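## Task

Rotate the red die until its upward face has the same number as the blue die's upward face, and leave it lying entirely on the mat. All other dice must still show the numbers they show now. At the end every die must rest flat, and nothing may depend on the robot to stay that way. Release the die and take the grippers away once finished.

## Robot and tools

Robot: two arms, left_arm and right_arm, each ending in a two-finger gripper. URDF root poses in the scene frame: left_arm at (-0.035, +0.292, 0) m, quat_wxyz (+0.995, 0, 0, +0.102); right_arm at (+0.022, -0.301, 0) m, quat_wxyz (+0.998, 0, 0, -0.070). Joint ranges (rad), base to hand: waist -2.880..2.880, shoulder 0.000..3.142, elbow 0.000..3.019, wrist pitch -1.693..1.571, wrist yaw -1.571..1.571, wrist roll -2.094..2.094. The elbow never quite straightens.

Scene frame: origin on the tabletop midway between the arms, +z up, +x pointing out across the table, left_arm on the +y side. The arm names are not sides of any picture. Gripper frame: fingers extend along its +z, and they close and open along its y. end_effector_position is the pinch point between the pads, roughly 1 cm short of the fingertips.

execute_actions(actions): actions is a list of actions; each action is a list of up to 15 rows; one row lasts one control step (1/30 s) and a short table repeats its last row to fill 15 steps. An empty list just reports state and images. Every row is a single list covering both arms: 14 numbers, each in [-1, 1], ordered dx, dy, dz, rx, ry, rz, opening for left_arm, then the same seven for right_arm. The first six are an offset, not a pose: each row is measured from the gripper's measured pose when that action began (for the first action of a call, the last pose a result printed), expressed in that gripper's own axes, not added onto the previous row. Scale: 1.0 equals 0.6 m for dx, dy, dz and 180 degrees for the rotation; rx, ry, rz form one rotation vector. The opening is absolute: +1 fully open (0.094 m), -1 shut.

Per step, the commanded pose is clipped to at most 70 mm and 16 degrees from the measured one; damped inverse kinematics then favours position over orientation. Large offsets therefore may need several actions, and after an action the arm continues only to its last clipped pose, so send the remainder next time.

move(target, speed, blocking): target is one 14-number row laid out as above, an offset in each gripper's own axes from the pose in the latest result that printed one, same scale; the opening is absolute and applied at the start. Each gripper follows a straight path, turning the short way, all paths finishing together in 0.5 to 10 s (cut off at 10 s). speed is the top path speed in m/s, 0.002 to 0.5, default 0.25; rotation is limited to twice that in rad/s. Paths ignore obstacles and the other arm, grippers lag and can overshoot the speed near full reach, and faster or deeper contacts push harder. With blocking=false the result comes after 0.5 s while motion continues; use wait(0) to check, and call wait or stop before any further execute_actions or move. The result adds a move: line giving the ending (done, off_target, moving, held, fault; one named arm means the other finished fine) and limits (paced = pose clipped; held = a check blocked steps, after which the arm may jump faster), plus each gripper's distance from its target.

wait(seconds): 0 to 10; arms keep their last command; returns early if a running move finishes. stop(): brakes a running move (needs room, more when fast); fingers keep moving. zoom_image(camera, region): camera is cam_high, cam_left_wrist or cam_right_wrist; region [x0, y0, x1, y1] in that image's pixels from the top-left, at most 504 by 504. read_manual(section): only "licences". finished_scene(scene): ends the current scene, given its number; irreversible; only call once the goal holds on its own.

Results: a state line left_arm: … | right_arm: … with each gripper's position (m) and quat_wxyz in the scene frame (less accurate at long reach); Hand target lines showing where the controller now drives each gripper; grip_measured on the same scale as the commanded opening (last Joint positions value is the opening in metres; each gripper may read up to ~1 mm off); joint torques (offset, noisy, nonzero in free air); pose unreachable lines when the clearance check altered a command; FAULT lines; MOTOR HOT from 85 °C, and at 100 °C an OVER-TEMPERATURE FAULT drops that arm. Images: cam_high 672x504, cam_left_wrist and cam_right_wrist 504x504 fisheye, with calibrations given per scene.

Practical notes: arms tend to finish a centimetre or more low, and repeated zero offsets let them creep down; to hold an arm still, send the correcting offset in the first call of a reply and zeros afterwards, aiming higher if it still sags. To grasp, command an opening about 0.03 below grip_measured (less for a gentler hold); pad force tops out near 50-62 N. The simulation runs while you think, holding the last command. Occasional tugs on held parts or pushes on loose objects can occur.

Avoid: knocking or dropping anything off the table (fails the task), arms colliding or pressing each other, slams, slips, drops and hard pushes. Finish with the die flat on the mat, fingers open and both grippers moved clear.

Each tool is called after "Request:" as name(argument=value, ...), one argument or row to a line, values as JSON.

## Session

Request:
execute_actions(
  actions=[],
)

Scene clock: 0.00 s.
left_arm: end_effector_position=(+0.5438, +0.5122, +0.3000) grip_measured=+1.000 end_effector_quat_wxyz=(+0.016, +0.730, +0.679, +0.074) | right_arm: end_effector_position=(+0.1527, +0.0564, +0.1353) grip_measured=+1.000 end_effector_quat_wxyz=(+0.691, -0.104, +0.686, +0.204)
Joint positions: left_arm=[ 0.153  1.9    2.101 -1.623 -0.026  2.002  0.094] | right_arm=[1.801 1.707 0.325 1.491 1.223 0.035 0.094]
Joint velocities: left_arm=[-0.005 -0.005 -0.022 -0.007 -0.095 -0.007  0.   ] | right_arm=[-0.005 -0.005  0.002 -0.002 -0.051  0.037  0.   ]
Joint torques (N m, as the arm reports them, + toward a larger angle): no reading
Hand target (left_arm): +0.548, +0.514, +0.316; +0.023, +0.729, +0.678, +0.091
Hand target (right_arm): +0.152, +0.060, +0.139; +0.691, -0.098, +0.685, +0.209

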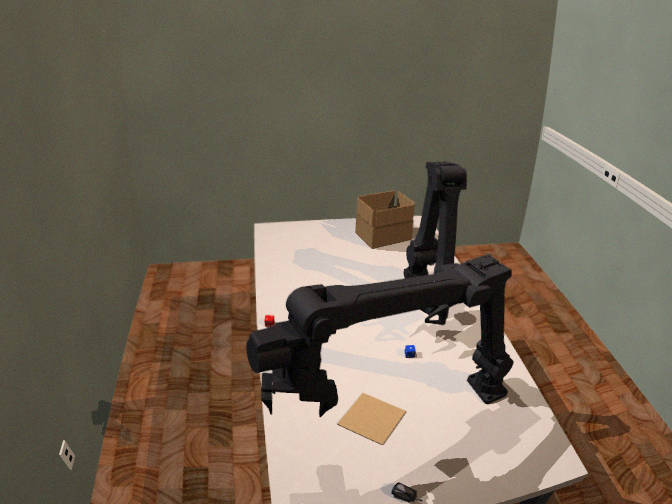

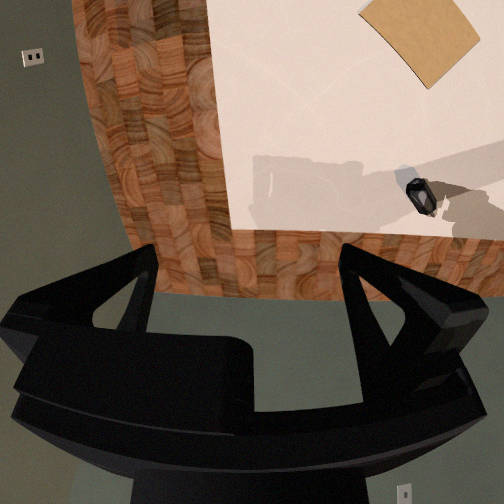

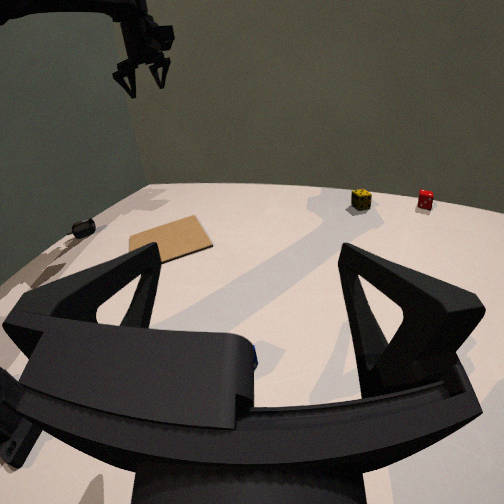

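Request:
zoom_image(
  camera="cam_high",
  region=[250, 300, 430, 370],
)

Request:
zoom_image(
  camera="cam_right_wrist",
  region=[340, 170, 450, 230],
)

Region (250, 300, 430, 370) of cam_high's 672x504 image, scaled by 2.800, with more detail than that image has.

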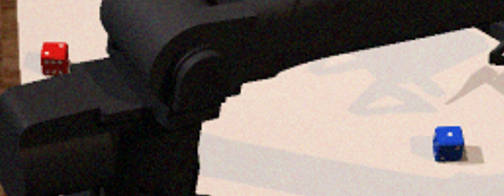

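Region (340, 170, 450, 230) of cam_right_wrist's 504x504 image, scaled by 4.582, with more detail than that image has; it fills the top 275 rows of this view, and the rest is white.

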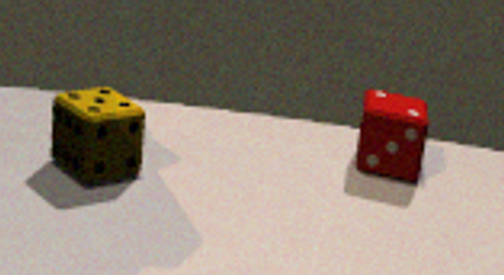

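Request:
move(
  target=[0,0,0,0,0,0,1,-0.177,-0.556,0.226,-0.258,0.475,-0.309,1],
)

Scene clock: 48.53 s.
left_arm: end_effector_position=(+0.5438, +0.5122, +0.3000) grip_measured=+1.000 end_effector_quat_wxyz=(+0.016, +0.730, +0.679, +0.074) | right_arm: end_effector_position=(+0.3961, -0.1991, +0.1802) grip_measured=+1.000 end_effector_quat_wxyz=(+0.023, +0.702, -0.712, -0.013)
Joint positions: left_arm=[ 0.153  1.9    2.101 -1.623 -0.026  2.002  0.094] | right_arm=[ 0.407  1.412  1.176 -1.387 -0.001 -1.291  0.094]
Joint velocities: left_arm=[-0.024  0.015 -0.012  0.002  0.007  0.037  0.   ] | right_arm=[-0.005  0.015 -0.007  0.002 -0.037 -0.066  0.   ]
Joint torques (N m, as the arm reports them, + toward a larger angle): left_arm=[ -0.01 -20.79   9.82   0.42   0.2    0.03] | right_arm=[ -0.53 -10.25  12.67  -0.41   0.05  -0.07]
Hand target (left_arm): +0.544, +0.512, +0.300; +0.016, +0.730, +0.679, +0.074
Hand target (right_arm): +0.415, -0.199, +0.200; +0.005, +0.703, -0.711, -0.002
Off the commanded pose (left_arm): 0.000 m, 0 deg.
Off the commanded pose (right_arm): 0.031 m, 3 deg.
move: off_target (right_arm)
camera_calibration (this result's frames):
cam_right_wrist: T_world_to_cam=[[0.998684, -0.0080611, -0.050656, -0.393962], [0.0231559, -0.81036, 0.585474, -0.269242], [-0.0457692, -0.585877, -0.809107, 0.171666], [0, 0, 0, 1]] pos_world=[0.407535, -0.120783, 0.276574]

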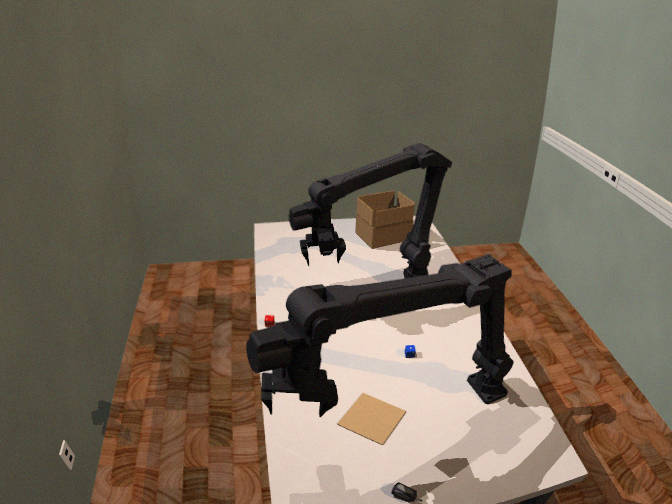

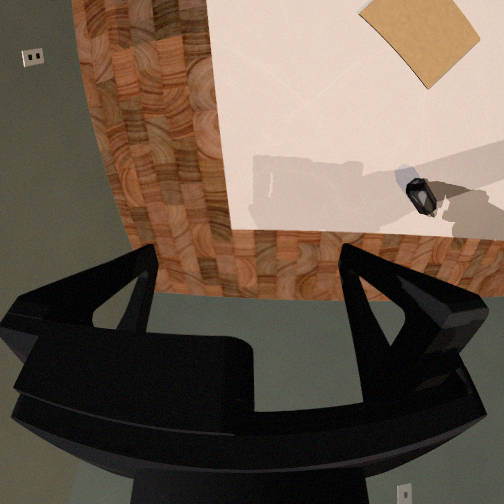

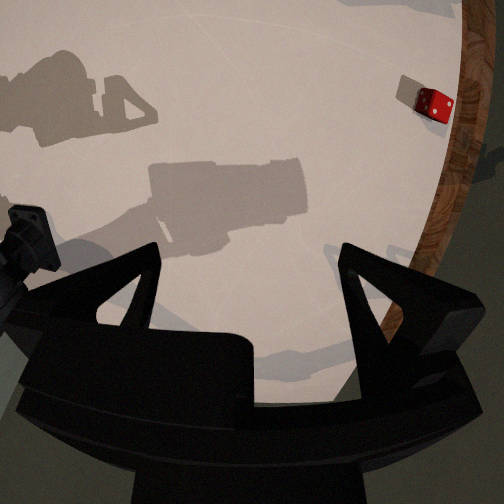

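Request:
move(
  target=[0,0,0,0,0,0,1,0.018,-0.33,0.13,0,-0.306,0,1],
)

Scene clock: 54.73 s.
left_arm: end_effector_position=(+0.5438, +0.5122, +0.3000) grip_measured=+1.000 end_effector_quat_wxyz=(+0.016, +0.730, +0.679, +0.074) | right_arm: end_effector_position=(+0.5707, -0.2034, +0.0793) grip_measured=+1.000 end_effector_quat_wxyz=(-0.289, +0.606, -0.649, -0.358)
Joint positions: left_arm=[ 0.153  1.9    2.101 -1.623 -0.026  2.002  0.094] | right_arm=[ 0.065  2.014  1.485 -1.249 -0.941 -1.684  0.094]
Joint velocities: left_arm=[-0.015 -0.005  0.017  0.017  0.037  0.022  0.   ] | right_arm=[-0.005  0.005  0.002  0.002  0.022 -0.095  0.   ]
Joint torques (N m, as the arm reports them, + toward a larger angle): left_arm=[ -0.03 -20.78   9.82   0.42   0.2    0.03] | right_arm=[ -0.24 -18.18  11.42  -0.78  -0.69  -0.13]
Hand target (left_arm): +0.544, +0.512, +0.300; +0.016, +0.730, +0.679, +0.074
Hand target (right_arm): +0.590, -0.209, +0.095; -0.306, +0.615, -0.641, -0.343
Off the commanded pose (left_arm): 0.000 m, 0 deg.
Off the commanded pose (right_arm): 0.025 m, 4 deg.
move: off_target (right_arm)
camera_calibration (this result's frames):
cam_right_wrist: T_world_to_cam=[[0.993901, -0.00568365, -0.110132, -0.565549], [-0.0420529, -0.942742, -0.33086, -0.134808], [-0.101946, 0.333473, -0.937231, 0.324779], [0, 0, 0, 1]] pos_world=[0.58954, -0.238608, 0.197506]

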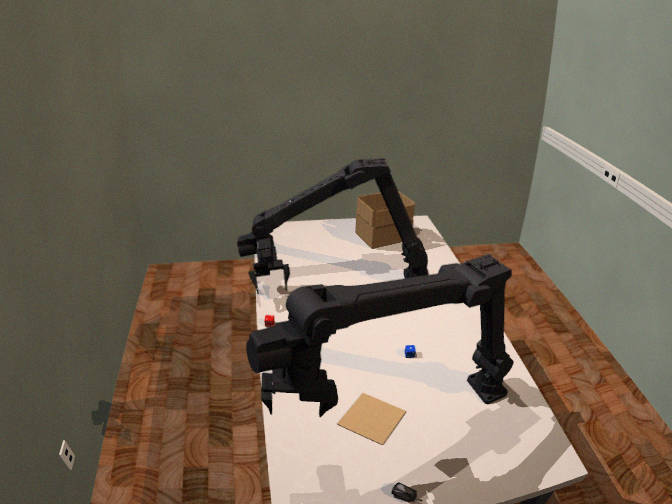

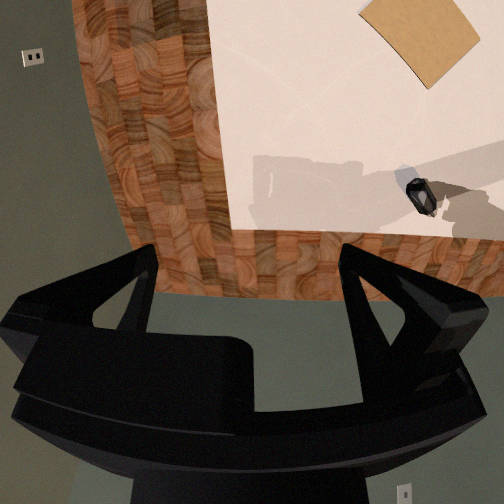

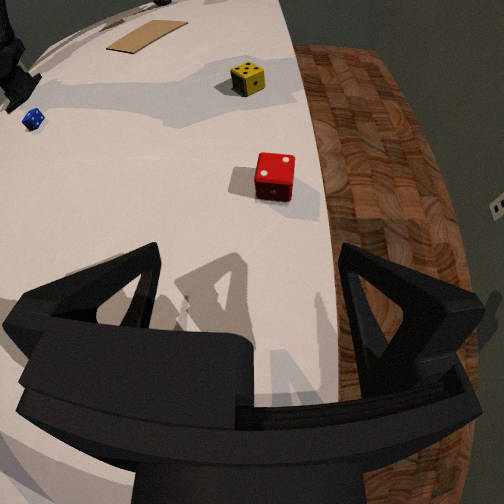

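Request:
move(
  target=[0,0,0,0,0,0,1,-0.034,-0.073,0.16,0.029,0,-0.041,0.6],
  speed=0.1,
)

Scene clock: 66.17 s.
left_arm: end_effector_position=(+0.5438, +0.5122, +0.3000) grip_measured=+1.000 end_effector_quat_wxyz=(+0.016, +0.730, +0.679, +0.074) | right_arm: end_effector_position=(+0.6145, -0.1160, +0.0485) grip_measured=+0.601 end_effector_quat_wxyz=(-0.345, +0.637, -0.619, -0.303)
Joint positions: left_arm=[ 0.153  1.9    2.101 -1.623 -0.026  2.002  0.094] | right_arm=[ 0.217  2.052  1.457 -0.798 -0.943 -1.431  0.075]
Joint velocities: left_arm=[-0.005 -0.005 -0.007 -0.007  0.081 -0.11   0.   ] | right_arm=[ 0.005 -0.005 -0.002 -0.007 -0.007  0.037 -0.001]
Joint torques (N m, as the arm reports them, + toward a larger angle): left_arm=[ -0.02 -20.75   9.82   0.42   0.2    0.03] | right_arm=[  0.54 -18.37   6.16   1.02  -0.43   0.16]
Hand target (left_arm): +0.544, +0.512, +0.300; +0.016, +0.730, +0.679, +0.074
Hand target (right_arm): +0.611, -0.114, +0.036; -0.338, +0.633, -0.624, -0.308
Off the commanded pose (left_arm): 0.000 m, 0 deg.
Off the commanded pose (right_arm): 0.014 m, 1 deg.
move: off_target (right_arm)
camera_calibration (this result's frames):
cam_right_wrist: T_world_to_cam=[[0.997569, -0.00174011, 0.069671, -0.622478], [0.0215667, -0.94291, -0.332348, -0.0998049], [0.0662718, 0.333043, -0.94058, 0.167944], [0, 0, 0, 1]] pos_world=[0.611987, -0.151123, 0.168163]

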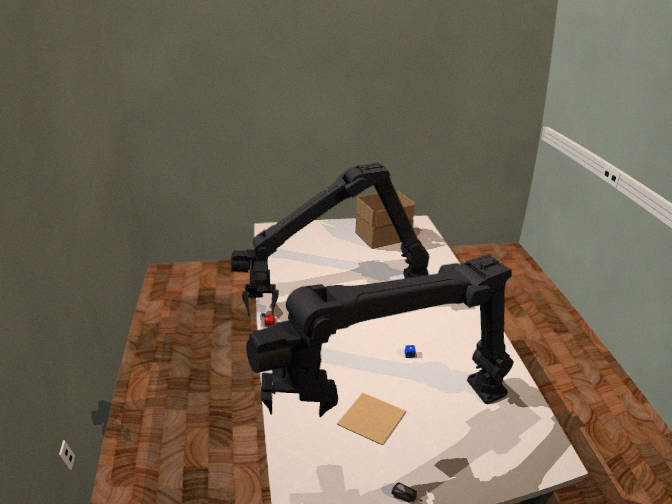

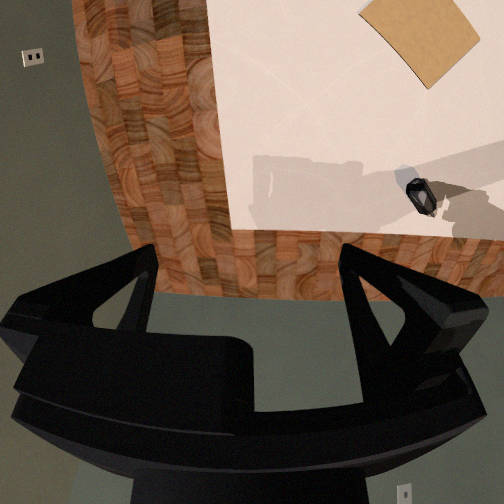

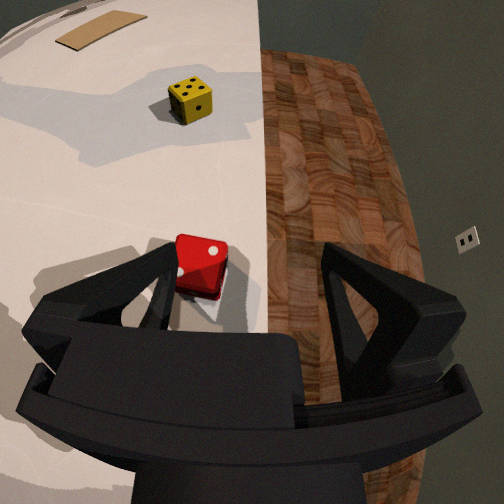

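Request:
move(
  target=[0,0,0,0,0,0,1,-0.005,0.04,0,0.018,0,0.04,1],
  speed=0.05,
)

Request:
move(
  target=[0,0,0,0,0,0,1,0.033,0,0.033,0,0,0,0.6],
  speed=0.05,
)

Scene clock: 73.27 s.
left_arm: end_effector_position=(+0.5438, +0.5122, +0.3000) grip_measured=+1.000 end_effector_quat_wxyz=(+0.016, +0.730, +0.679, +0.074) | right_arm: end_effector_position=(+0.5904, -0.1191, +0.0348) grip_measured=+1.000 end_effector_quat_wxyz=(-0.334, +0.583, -0.670, -0.314)
Joint positions: left_arm=[ 0.153  1.9    2.101 -1.623 -0.026  2.002  0.094] | right_arm=[ 0.217  1.999  1.318 -0.645 -0.931 -1.232  0.094]
Joint velocities: left_arm=[ 0.005 -0.005  0.012 -0.007  0.051  0.051  0.   ] | right_arm=[-0.015 -0.005 -0.007 -0.002 -0.007  0.051  0.   ]
Joint torques (N m, as the arm reports them, + toward a larger angle): left_arm=[ -0.04 -20.8    9.83   0.43   0.2    0.03] | right_arm=[  0.59 -20.75   6.14   1.29  -0.35   0.19]
Hand target (left_arm): +0.544, +0.512, +0.300; +0.016, +0.730, +0.679, +0.074
Hand target (right_arm): +0.590, -0.114, +0.049; +0.344, -0.587, +0.666, +0.307
Off the commanded pose (left_arm): 0.000 m, 0 deg.
Off the commanded pose (right_arm): 0.015 m, 1 deg.
move: off_target (right_arm)
camera_calibration (this result's frames):
cam_right_wrist: T_world_to_cam=[[0.99248, -0.119634, -0.0259234, -0.605184], [-0.12141, -0.935022, -0.333158, -0.0213757], [0.015618, 0.3338, -0.942514, 0.187695], [0, 0, 0, 1]] pos_world=[0.595106, -0.15504, 0.154096]

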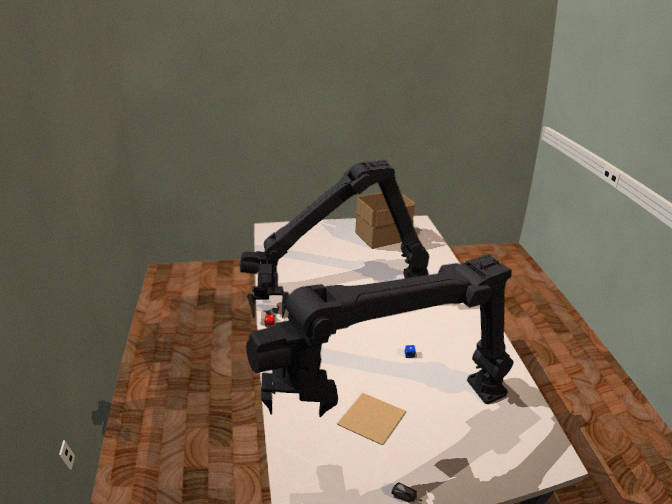

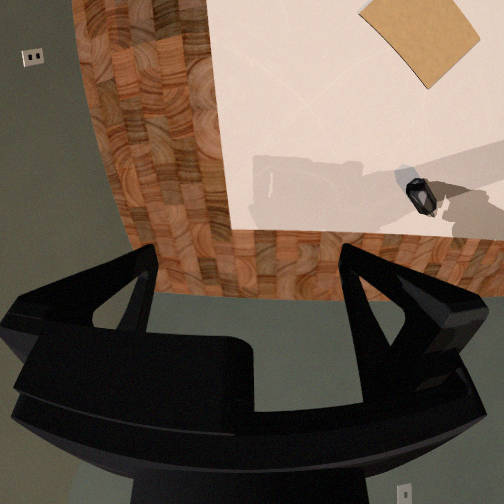

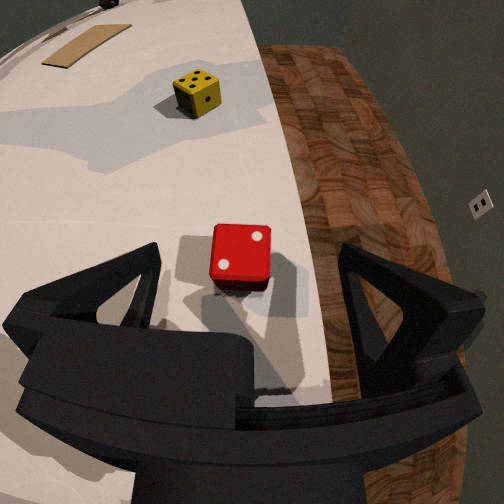

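Scene clock: 74.20 s.
left_arm: end_effector_position=(+0.5438, +0.5122, +0.3000) grip_measured=+1.000 end_effector_quat_wxyz=(+0.016, +0.730, +0.679, +0.074) | right_arm: end_effector_position=(+0.5959, -0.1187, +0.0186) grip_measured=+0.601 end_effector_quat_wxyz=(-0.341, +0.585, -0.668, -0.309)
Joint positions: left_arm=[ 0.153  1.9    2.101 -1.623 -0.026  2.002  0.094] | right_arm=[ 0.217  2.032  1.318 -0.593 -0.931 -1.229  0.075]
Joint velocities: left_arm=[ 0.005 -0.005 -0.017 -0.022 -0.022 -0.051  0.   ] | right_arm=[-0.005  0.015 -0.007  0.007  0.022  0.022 -0.001]
Joint torques (N m, as the arm reports them, + toward a larger angle): left_arm=[ -0.05 -20.8    9.82   0.42   0.2    0.03] | right_arm=[  1.01 -18.52   5.76   1.48  -0.42   0.16]
Hand target (left_arm): +0.544, +0.512, +0.300; +0.016, +0.730, +0.679, +0.074
Hand target (right_arm): +0.591, -0.114, +0.007; +0.334, -0.583, +0.670, +0.314
Off the commanded pose (left_arm): 0.000 m, 0 deg.
Off the commanded pose (right_arm): 0.014 m, 1 deg.
move: off_target (right_arm)
camera_calibration (this result's frames):
cam_right_wrist: T_world_to_cam=[[0.992609, -0.121019, -0.00902048, -0.611535], [-0.116981, -0.934415, -0.336429, -0.0282458], [0.0322855, 0.334998, -0.941665, 0.162437], [0, 0, 0, 1]] pos_world=[0.598467, -0.154817, 0.137942]

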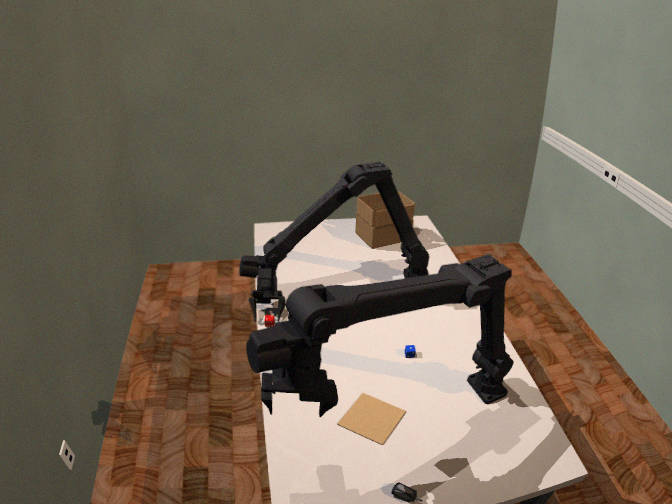

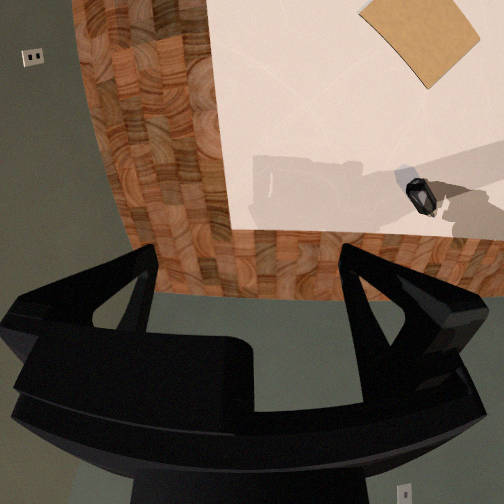

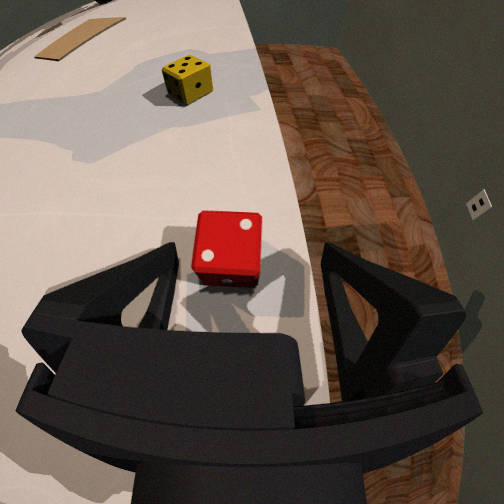

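Move ~1.5 cm forward horizontally, then close.

Request:
move(
  target=[0,0,0,0,0,0,1,-0.012,0.015,0.025,0,0,0,0.6],
  speed=0.04,
)

Request:
move(
  target=[0,0,0,0,0,0,1,0,0,0,0,0,0,-0.5],
)

Scene clock: 80.07 s.
left_arm: end_effector_position=(+0.5438, +0.5122, +0.3000) grip_measured=+1.000 end_effector_quat_wxyz=(+0.016, +0.730, +0.679, +0.074) | right_arm: end_effector_position=(+0.5903, -0.1056, +0.0129) grip_measured=+0.601 end_effector_quat_wxyz=(-0.338, +0.584, -0.669, -0.311)
Joint positions: left_arm=[ 0.153  1.9    2.101 -1.623 -0.026  2.002  0.094] | right_arm=[ 0.242  2.032  1.297 -0.549 -0.924 -1.19   0.075]
Joint velocities: left_arm=[-0.005 -0.005  0.007  0.002 -0.051 -0.037  0.   ] | right_arm=[ 0.005 -0.005 -0.002 -0.002 -0.037 -0.022 -0.   ]
Joint torques (N m, as the arm reports them, + toward a larger angle): left_arm=[ -0.03 -20.8    9.82   0.41   0.2    0.03] | right_arm=[  0.27 -19.97   5.8    1.75  -0.39   0.15]
Hand target (left_arm): +0.544, +0.512, +0.300; +0.016, +0.730, +0.679, +0.074
Hand target (right_arm): +0.589, -0.101, +0.016; +0.341, -0.585, +0.668, +0.309
Off the commanded pose (left_arm): 0.000 m, 0 deg.
Off the commanded pose (right_arm): 0.005 m, 0 deg.
move: done
camera_calibration (this result's frames):
cam_right_wrist: T_world_to_cam=[[0.992513, -0.12095, -0.0170233, -0.604272], [-0.11965, -0.93476, -0.334526, -0.0170336], [0.0245482, 0.334058, -0.942233, 0.157322], [0, 0, 0, 1]] pos_world=[0.593847, -0.141564, 0.132249]

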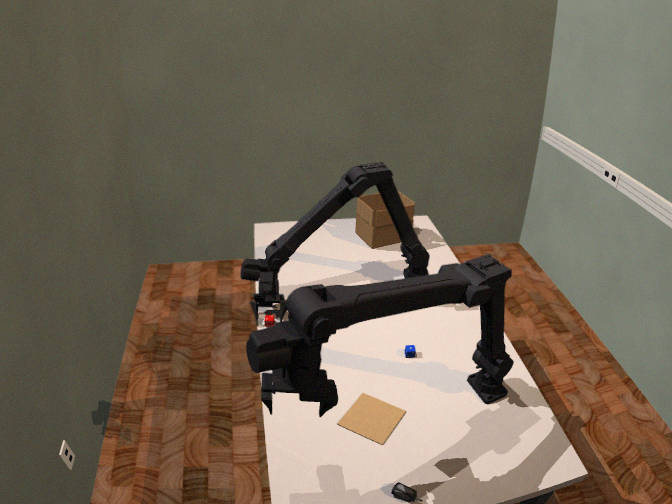

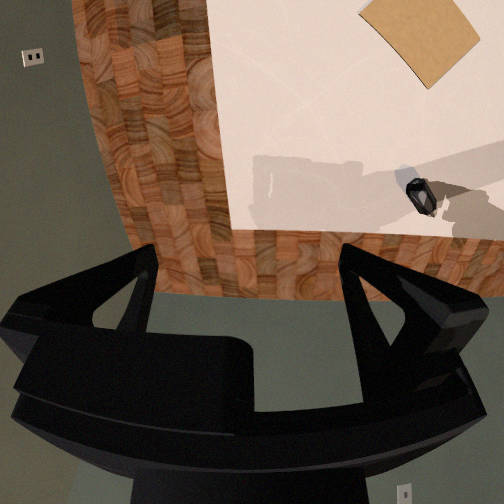

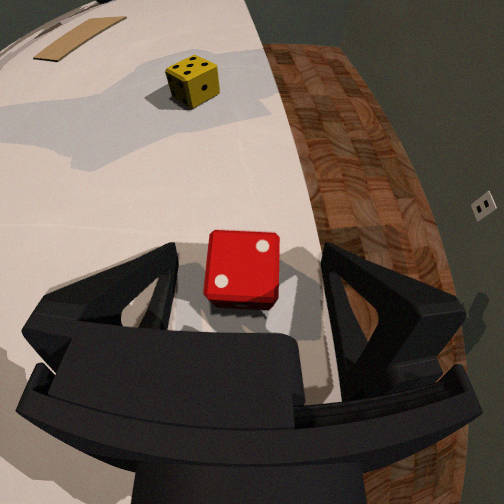

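Scene clock: 80.57 s.
left_arm: end_effector_position=(+0.5438, +0.5122, +0.3000) grip_measured=+1.000 end_effector_quat_wxyz=(+0.016, +0.730, +0.679, +0.074) | right_arm: end_effector_position=(+0.5903, -0.1056, +0.0129) grip_measured=-0.382 end_effector_quat_wxyz=(-0.338, +0.584, -0.669, -0.311)
Joint positions: left_arm=[ 0.153  1.9    2.101 -1.623 -0.026  2.002  0.094] | right_arm=[ 0.242  2.032  1.297 -0.549 -0.924 -1.19   0.029]
Joint velocities: left_arm=[ 0.005 -0.005  0.022 -0.007 -0.037 -0.022  0.   ] | right_arm=[-0.005 -0.005  0.007  0.007  0.066  0.022 -0.001]
Joint torques (N m, as the arm reports them, + toward a larger angle): left_arm=[ -0.01 -20.77   9.82   0.43   0.2    0.03] | right_arm=[  0.57 -19.06   6.57   0.8   -0.47  -0.09]
Hand target (left_arm): +0.544, +0.512, +0.300; +0.016, +0.730, +0.679, +0.074
Hand target (right_arm): +0.590, -0.106, +0.013; +0.338, -0.584, +0.669, +0.311
Off the commanded pose (left_arm): 0.000 m, 0 deg.
Off the commanded pose (right_arm): 0.000 m, 0 deg.
move: done
camera_calibration (this result's frames):
cam_right_wrist: T_world_to_cam=[[0.992513, -0.12095, -0.0170233, -0.604272], [-0.11965, -0.93476, -0.334526, -0.0170336], [0.0245482, 0.334058, -0.942233, 0.157322], [0, 0, 0, 1]] pos_world=[0.593847, -0.141564, 0.132249]

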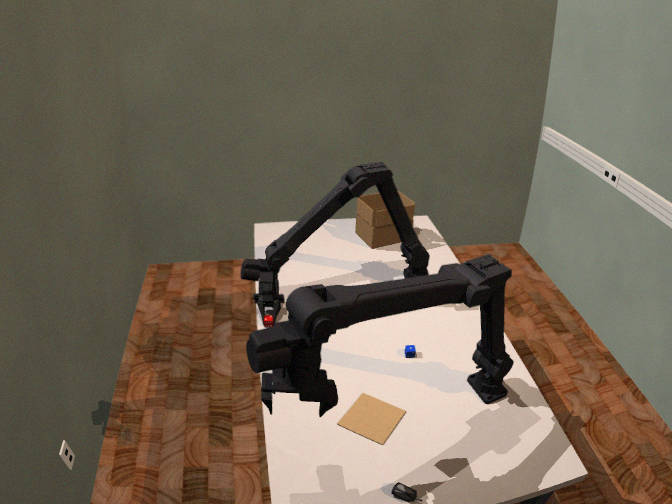

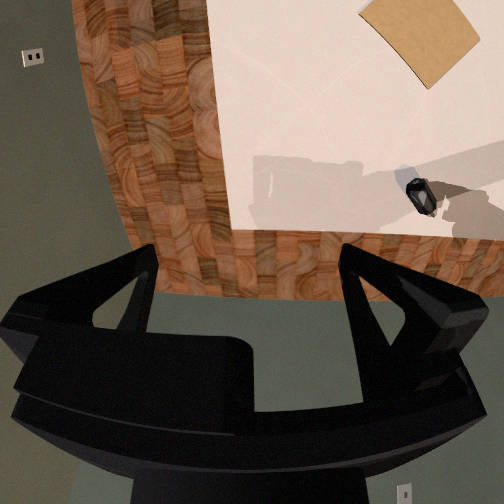

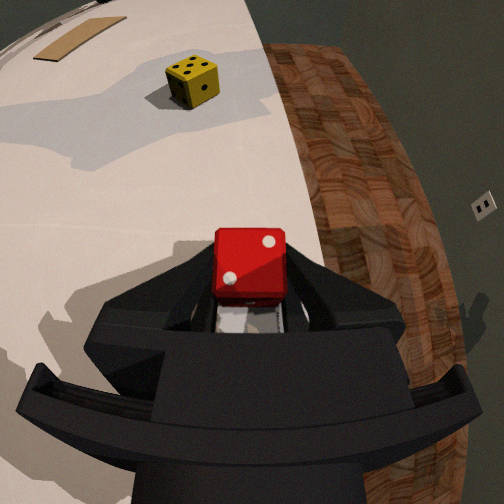

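Request:
move(
  target=[0.1,-0.75,-0.05,0,0,-0.3,1,-0.2,0.1,-0.14,0,0,0,-0.43],
)

Request:
move(
  target=[0,0,0,0,0,0,1,0,0.15,0,0,0.5,0,-0.43],
)

Scene clock: 88.57 s.
left_arm: end_effector_position=(+0.1020, +0.6011, +0.2642) grip_measured=+1.000 end_effector_quat_wxyz=(+0.047, +0.333, +0.940, +0.052) | right_arm: end_effector_position=(+0.5393, -0.1045, +0.1538) grip_measured=-0.382 end_effector_quat_wxyz=(-0.343, +0.584, -0.669, -0.307)
Joint positions: left_arm=[ 0.998  1.152  1.162 -1.475  0.092  1.877  0.094] | right_arm=[ 0.255  1.704  1.232 -0.777 -0.917 -1.161  0.029]
Joint velocities: left_arm=[-0.005 -0.015  0.007  0.002 -0.007 -0.154  0.   ] | right_arm=[ 0.015 -0.005 -0.002  0.007  0.022 -0.051  0.   ]
Joint torques (N m, as the arm reports them, + toward a larger angle): left_arm=[ 0.03 -9.27  9.61 -0.09  0.47  0.19] | right_arm=[  0.86 -17.11   7.21   0.28  -0.47   0.1 ]
Hand target (left_arm): +0.101, +0.595, +0.267; +0.049, +0.342, +0.937, +0.051
Hand target (right_arm): +0.531, -0.099, +0.159; +0.338, -0.584, +0.669, +0.311
Off the commanded pose (left_arm): 0.016 m, 1 deg.
Off the commanded pose (right_arm): 0.011 m, 1 deg.
move: off_target (left_arm, right_arm)
camera_calibration (this result's frames):
cam_left_wrist: T_world_to_cam=[[-0.618543, -0.772919, -0.141426, 0.564959], [-0.70739, 0.469408, 0.528446, -0.34101], [-0.342059, 0.42691, -0.837104, 0.121329], [0, 0, 0, 1]] pos_world=[0.149725, 0.544944, 0.36167]
cam_right_wrist: T_world_to_cam=[[0.991936, -0.126617, -0.00548616, -0.553215], [-0.121077, -0.933962, -0.336237, 0.0261348], [0.0374495, 0.33419, -0.941761, 0.283943], [0, 0, 0, 1]] pos_world=[0.541285, -0.140528, 0.273159]

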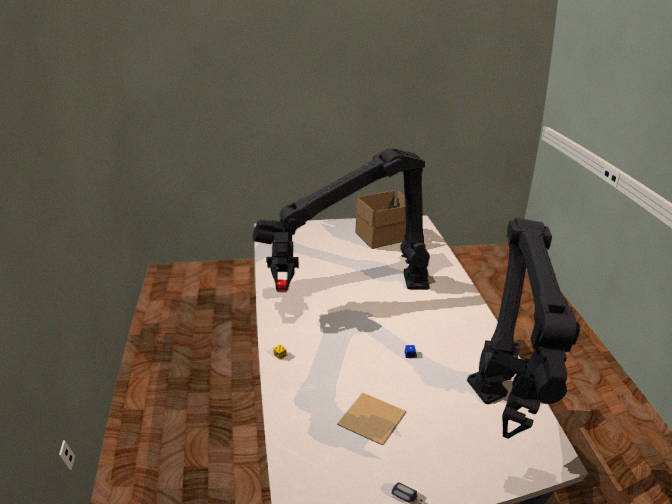

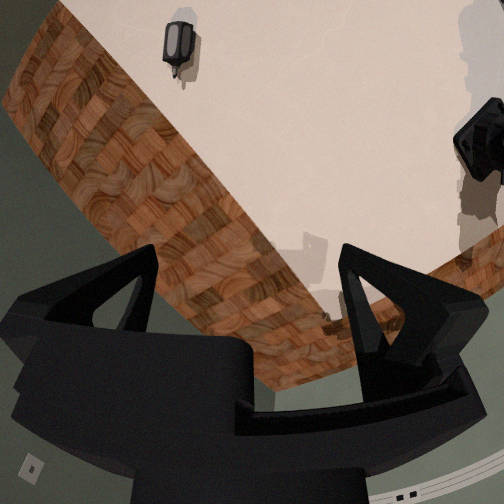

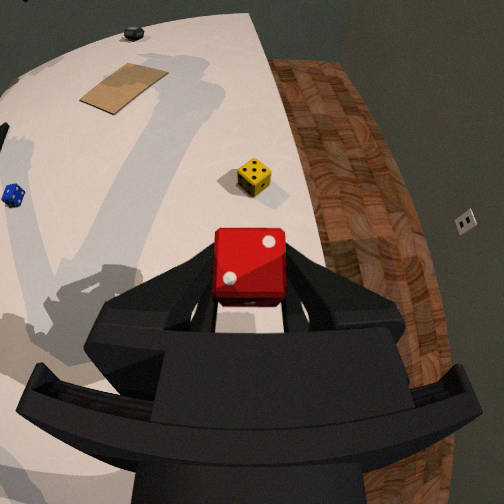

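Scene clock: 92.17 s.
left_arm: end_effector_position=(+0.1020, +0.6011, +0.2642) grip_measured=+1.000 end_effector_quat_wxyz=(+0.047, +0.333, +0.940, +0.052) | right_arm: end_effector_position=(+0.4371, -0.1075, +0.1418) grip_measured=-0.382 end_effector_quat_wxyz=(+0.237, +0.632, -0.710, +0.201)
Joint positions: left_arm=[ 0.998  1.152  1.162 -1.475  0.092  1.877  0.094] | right_arm=[ 0.742  1.854  1.511 -1.687  0.451 -0.746  0.029]
Joint velocities: left_arm=[ 0.005 -0.005  0.002  0.002 -0.037 -0.022  0.   ] | right_arm=[-0.015 -0.015 -0.002 -0.002 -0.051  0.066  0.   ]
Joint torques (N m, as the arm reports them, + toward a larger angle): left_arm=[-0.04 -7.98  9.91  0.36  0.29  0.03] | right_arm=[  0.33 -16.18  11.7   -1.14   0.32   0.09]
Hand target (left_arm): +0.102, +0.601, +0.264; +0.047, +0.333, +0.940, +0.052
Hand target (right_arm): +0.450, -0.096, +0.155; -0.219, -0.629, +0.717, -0.207
Off the commanded pose (left_arm): 0.000 m, 0 deg.
Off the commanded pose (right_arm): 0.023 m, 1 deg.
joint sent to its limit (right arm) — the command would take joint 4 (wrist pitch) past its lower limit, so that joint was sent only as far as its limit.
move: off_target (right_arm)
camera_calibration (this result's frames):
cam_left_wrist: T_world_to_cam=[[-0.618543, -0.772919, -0.141426, 0.564959], [-0.70739, 0.469408, 0.528446, -0.34101], [-0.342059, 0.42691, -0.837104, 0.121329], [0, 0, 0, 1]] pos_world=[0.149725, 0.544944, 0.36167]
cam_right_wrist: T_world_to_cam=[[0.993202, -0.115234, -0.0164776, -0.450043], [-0.021473, -0.320491, 0.947008, -0.152617], [-0.114409, -0.940216, -0.320787, 0.118814], [0, 0, 0, 1]] pos_world=[0.4573, 0.0109382, 0.175228]

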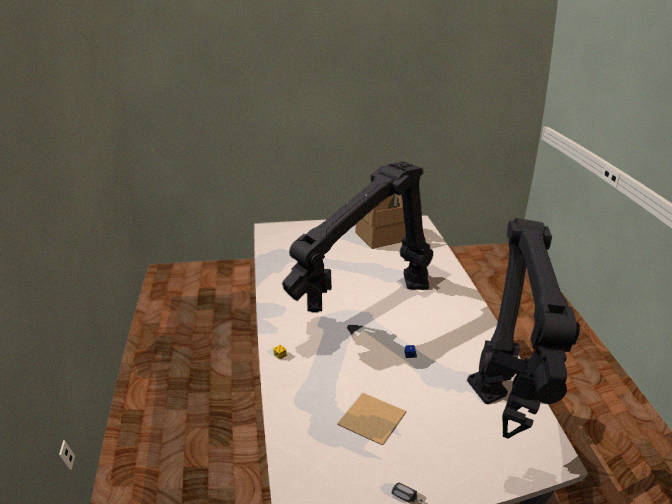

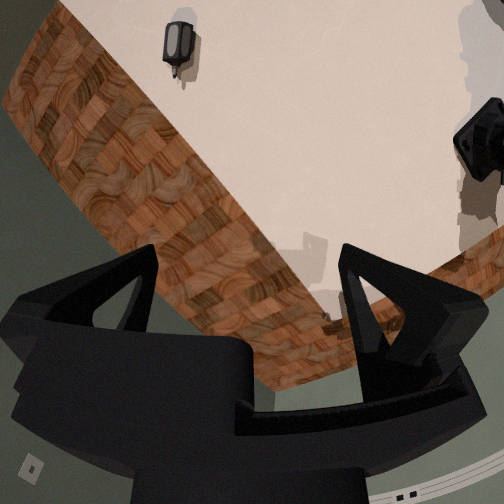

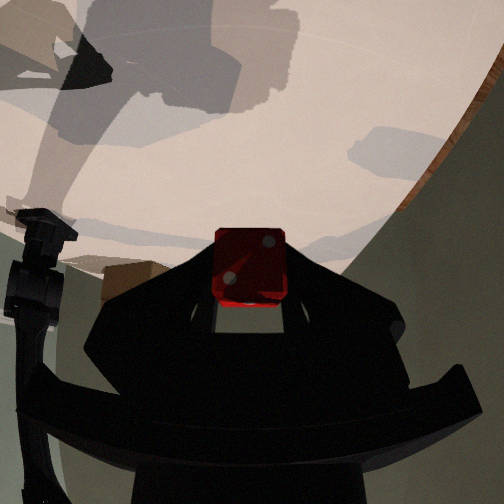

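Request:
move(
  target=[0,0,0,0,0,0,1,-0.622,0.247,-0.343,0.319,0.008,-0.436,-0.43],
)

Scene clock: 100.53 s.
left_arm: end_effector_position=(+0.1020, +0.6011, +0.2642) grip_measured=+1.000 end_effector_quat_wxyz=(+0.047, +0.333, +0.940, +0.052) | right_arm: end_effector_position=(+0.3331, +0.3011, +0.0767) grip_measured=-0.382 end_effector_quat_wxyz=(+0.033, +0.952, +0.004, +0.304)
Joint positions: left_arm=[ 0.998  1.152  1.162 -1.475  0.092  1.877  0.094] | right_arm=[ 1.379  2.117  1.772 -1.065  0.603 -1.961  0.029]
Joint velocities: left_arm=[-0.005 -0.015 -0.017  0.007 -0.037  0.081  0.   ] | right_arm=[-0.015  0.015 -0.002  0.002 -0.007  0.066  0.001]
Joint torques (N m, as the arm reports them, + toward a larger angle): left_arm=[-0.06 -7.98  9.91  0.38  0.29  0.03] | right_arm=[  1.46 -20.52  13.05   1.42   0.18  -0.1 ]
Hand target (left_arm): +0.102, +0.601, +0.264; +0.047, +0.333, +0.940, +0.052
Hand target (right_arm): +0.337, +0.327, +0.094; +0.004, +0.950, +0.003, +0.313
Off the commanded pose (left_arm): 0.000 m, 0 deg.
Off the commanded pose (right_arm): 0.032 m, 3 deg.
move: off_target (right_arm)
camera_calibration (this result's frames):
cam_left_wrist: T_world_to_cam=[[-0.618543, -0.772919, -0.141426, 0.564959], [-0.70739, 0.469408, 0.528446, -0.34101], [-0.342059, 0.42691, -0.837104, 0.121329], [0, 0, 0, 1]] pos_world=[0.149725, 0.544944, 0.36167]
cam_right_wrist: T_world_to_cam=[[0.0073037, 0.997668, -0.0678677, -0.303502], [0.333797, 0.0615442, 0.940634, -0.195196], [0.942617, -0.0295242, -0.332569, -0.155203], [0, 0, 0, 1]] pos_world=[0.21367, 0.310225, 0.111394]

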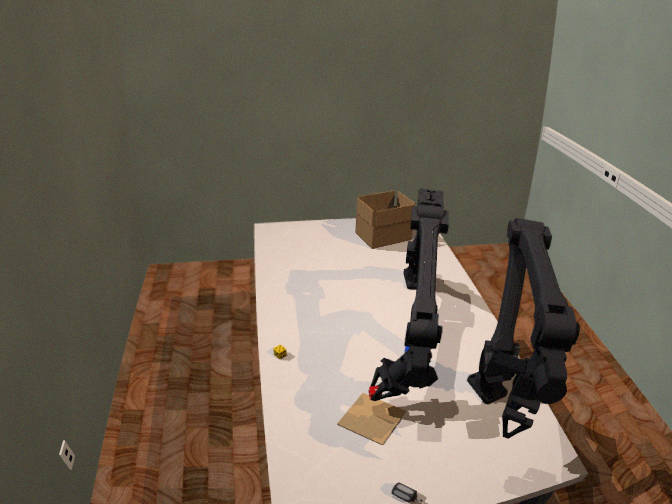

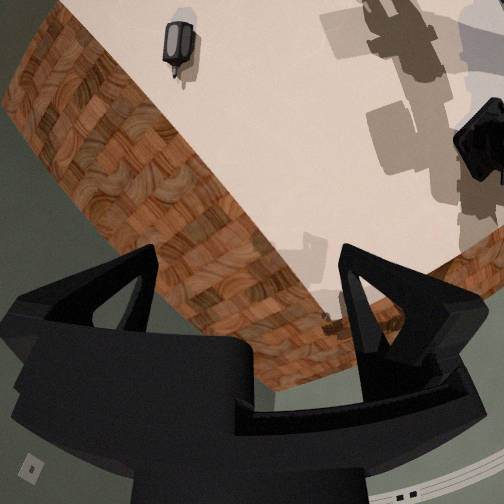

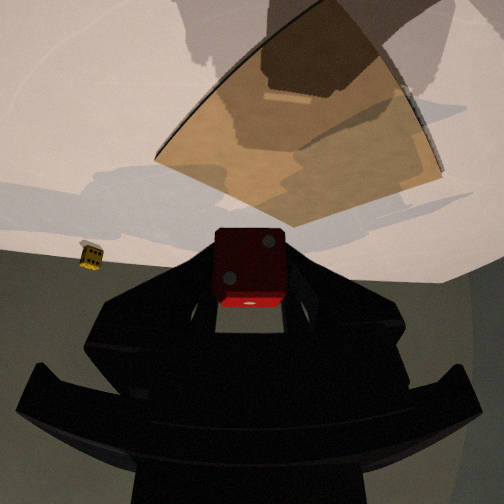

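Request:
move(
  target=[0,0,0,0,0,0,1,-0.047,-0.063,0.065,0.018,0,0.013,-0.43],
  speed=0.05,
)

Scene clock: 105.93 s.
left_arm: end_effector_position=(+0.1020, +0.6011, +0.2642) grip_measured=+1.000 end_effector_quat_wxyz=(+0.047, +0.333, +0.940, +0.052) | right_arm: end_effector_position=(+0.3357, +0.3161, +0.0212) grip_measured=-0.382 end_effector_quat_wxyz=(+0.022, +0.954, -0.002, +0.299)
Joint positions: left_arm=[ 0.998  1.152  1.162 -1.475  0.092  1.877  0.094] | right_arm=[ 1.379  2.205  1.772 -0.963  0.586 -1.951  0.029]
Joint velocities: left_arm=[-0.015 -0.005  0.002 -0.017 -0.037 -0.022  0.   ] | right_arm=[-0.015 -0.015  0.007  0.002 -0.007  0.022 -0.001]
Joint torques (N m, as the arm reports them, + toward a larger angle): left_arm=[-0.03 -7.97  9.91  0.37  0.29  0.03] | right_arm=[  1.04 -21.4   10.5    1.4    0.23   0.08]
Hand target (left_arm): +0.102, +0.601, +0.264; +0.047, +0.333, +0.940, +0.052
Hand target (right_arm): +0.332, +0.335, +0.027; -0.000, +0.953, -0.007, +0.304
Off the commanded pose (left_arm): 0.000 m, 0 deg.
Off the commanded pose (right_arm): 0.020 m, 3 deg.
move: off_target (right_arm)
camera_calibration (this result's frames):
cam_left_wrist: T_world_to_cam=[[-0.618543, -0.772919, -0.141426, 0.564959], [-0.70739, 0.469408, 0.528446, -0.34101], [-0.342059, 0.42691, -0.837104, 0.121329], [0, 0, 0, 1]] pos_world=[0.149725, 0.544944, 0.36167]
cam_right_wrist: T_world_to_cam=[[0.0122561, 0.99902, -0.0425214, -0.324886], [0.34406, 0.0357146, 0.938268, -0.139968], [0.938868, -0.0261294, -0.343285, -0.175247], [0, 0, 0, 1]] pos_world=[0.216673, 0.324987, 0.057353]

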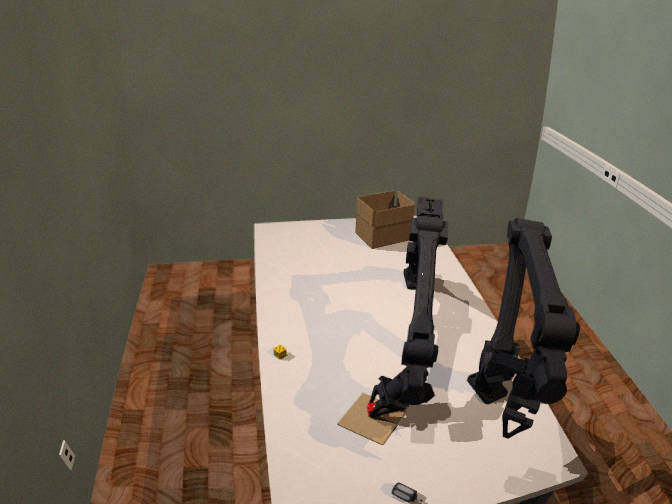

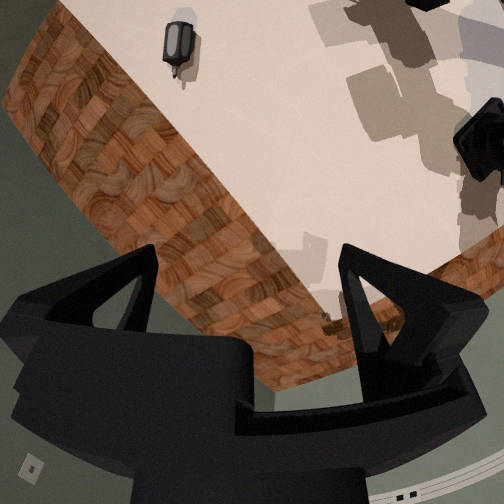

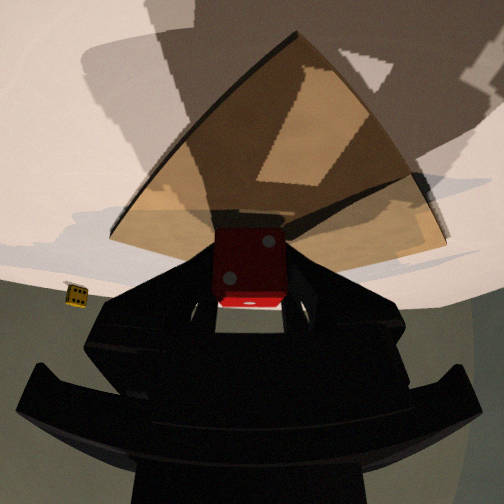

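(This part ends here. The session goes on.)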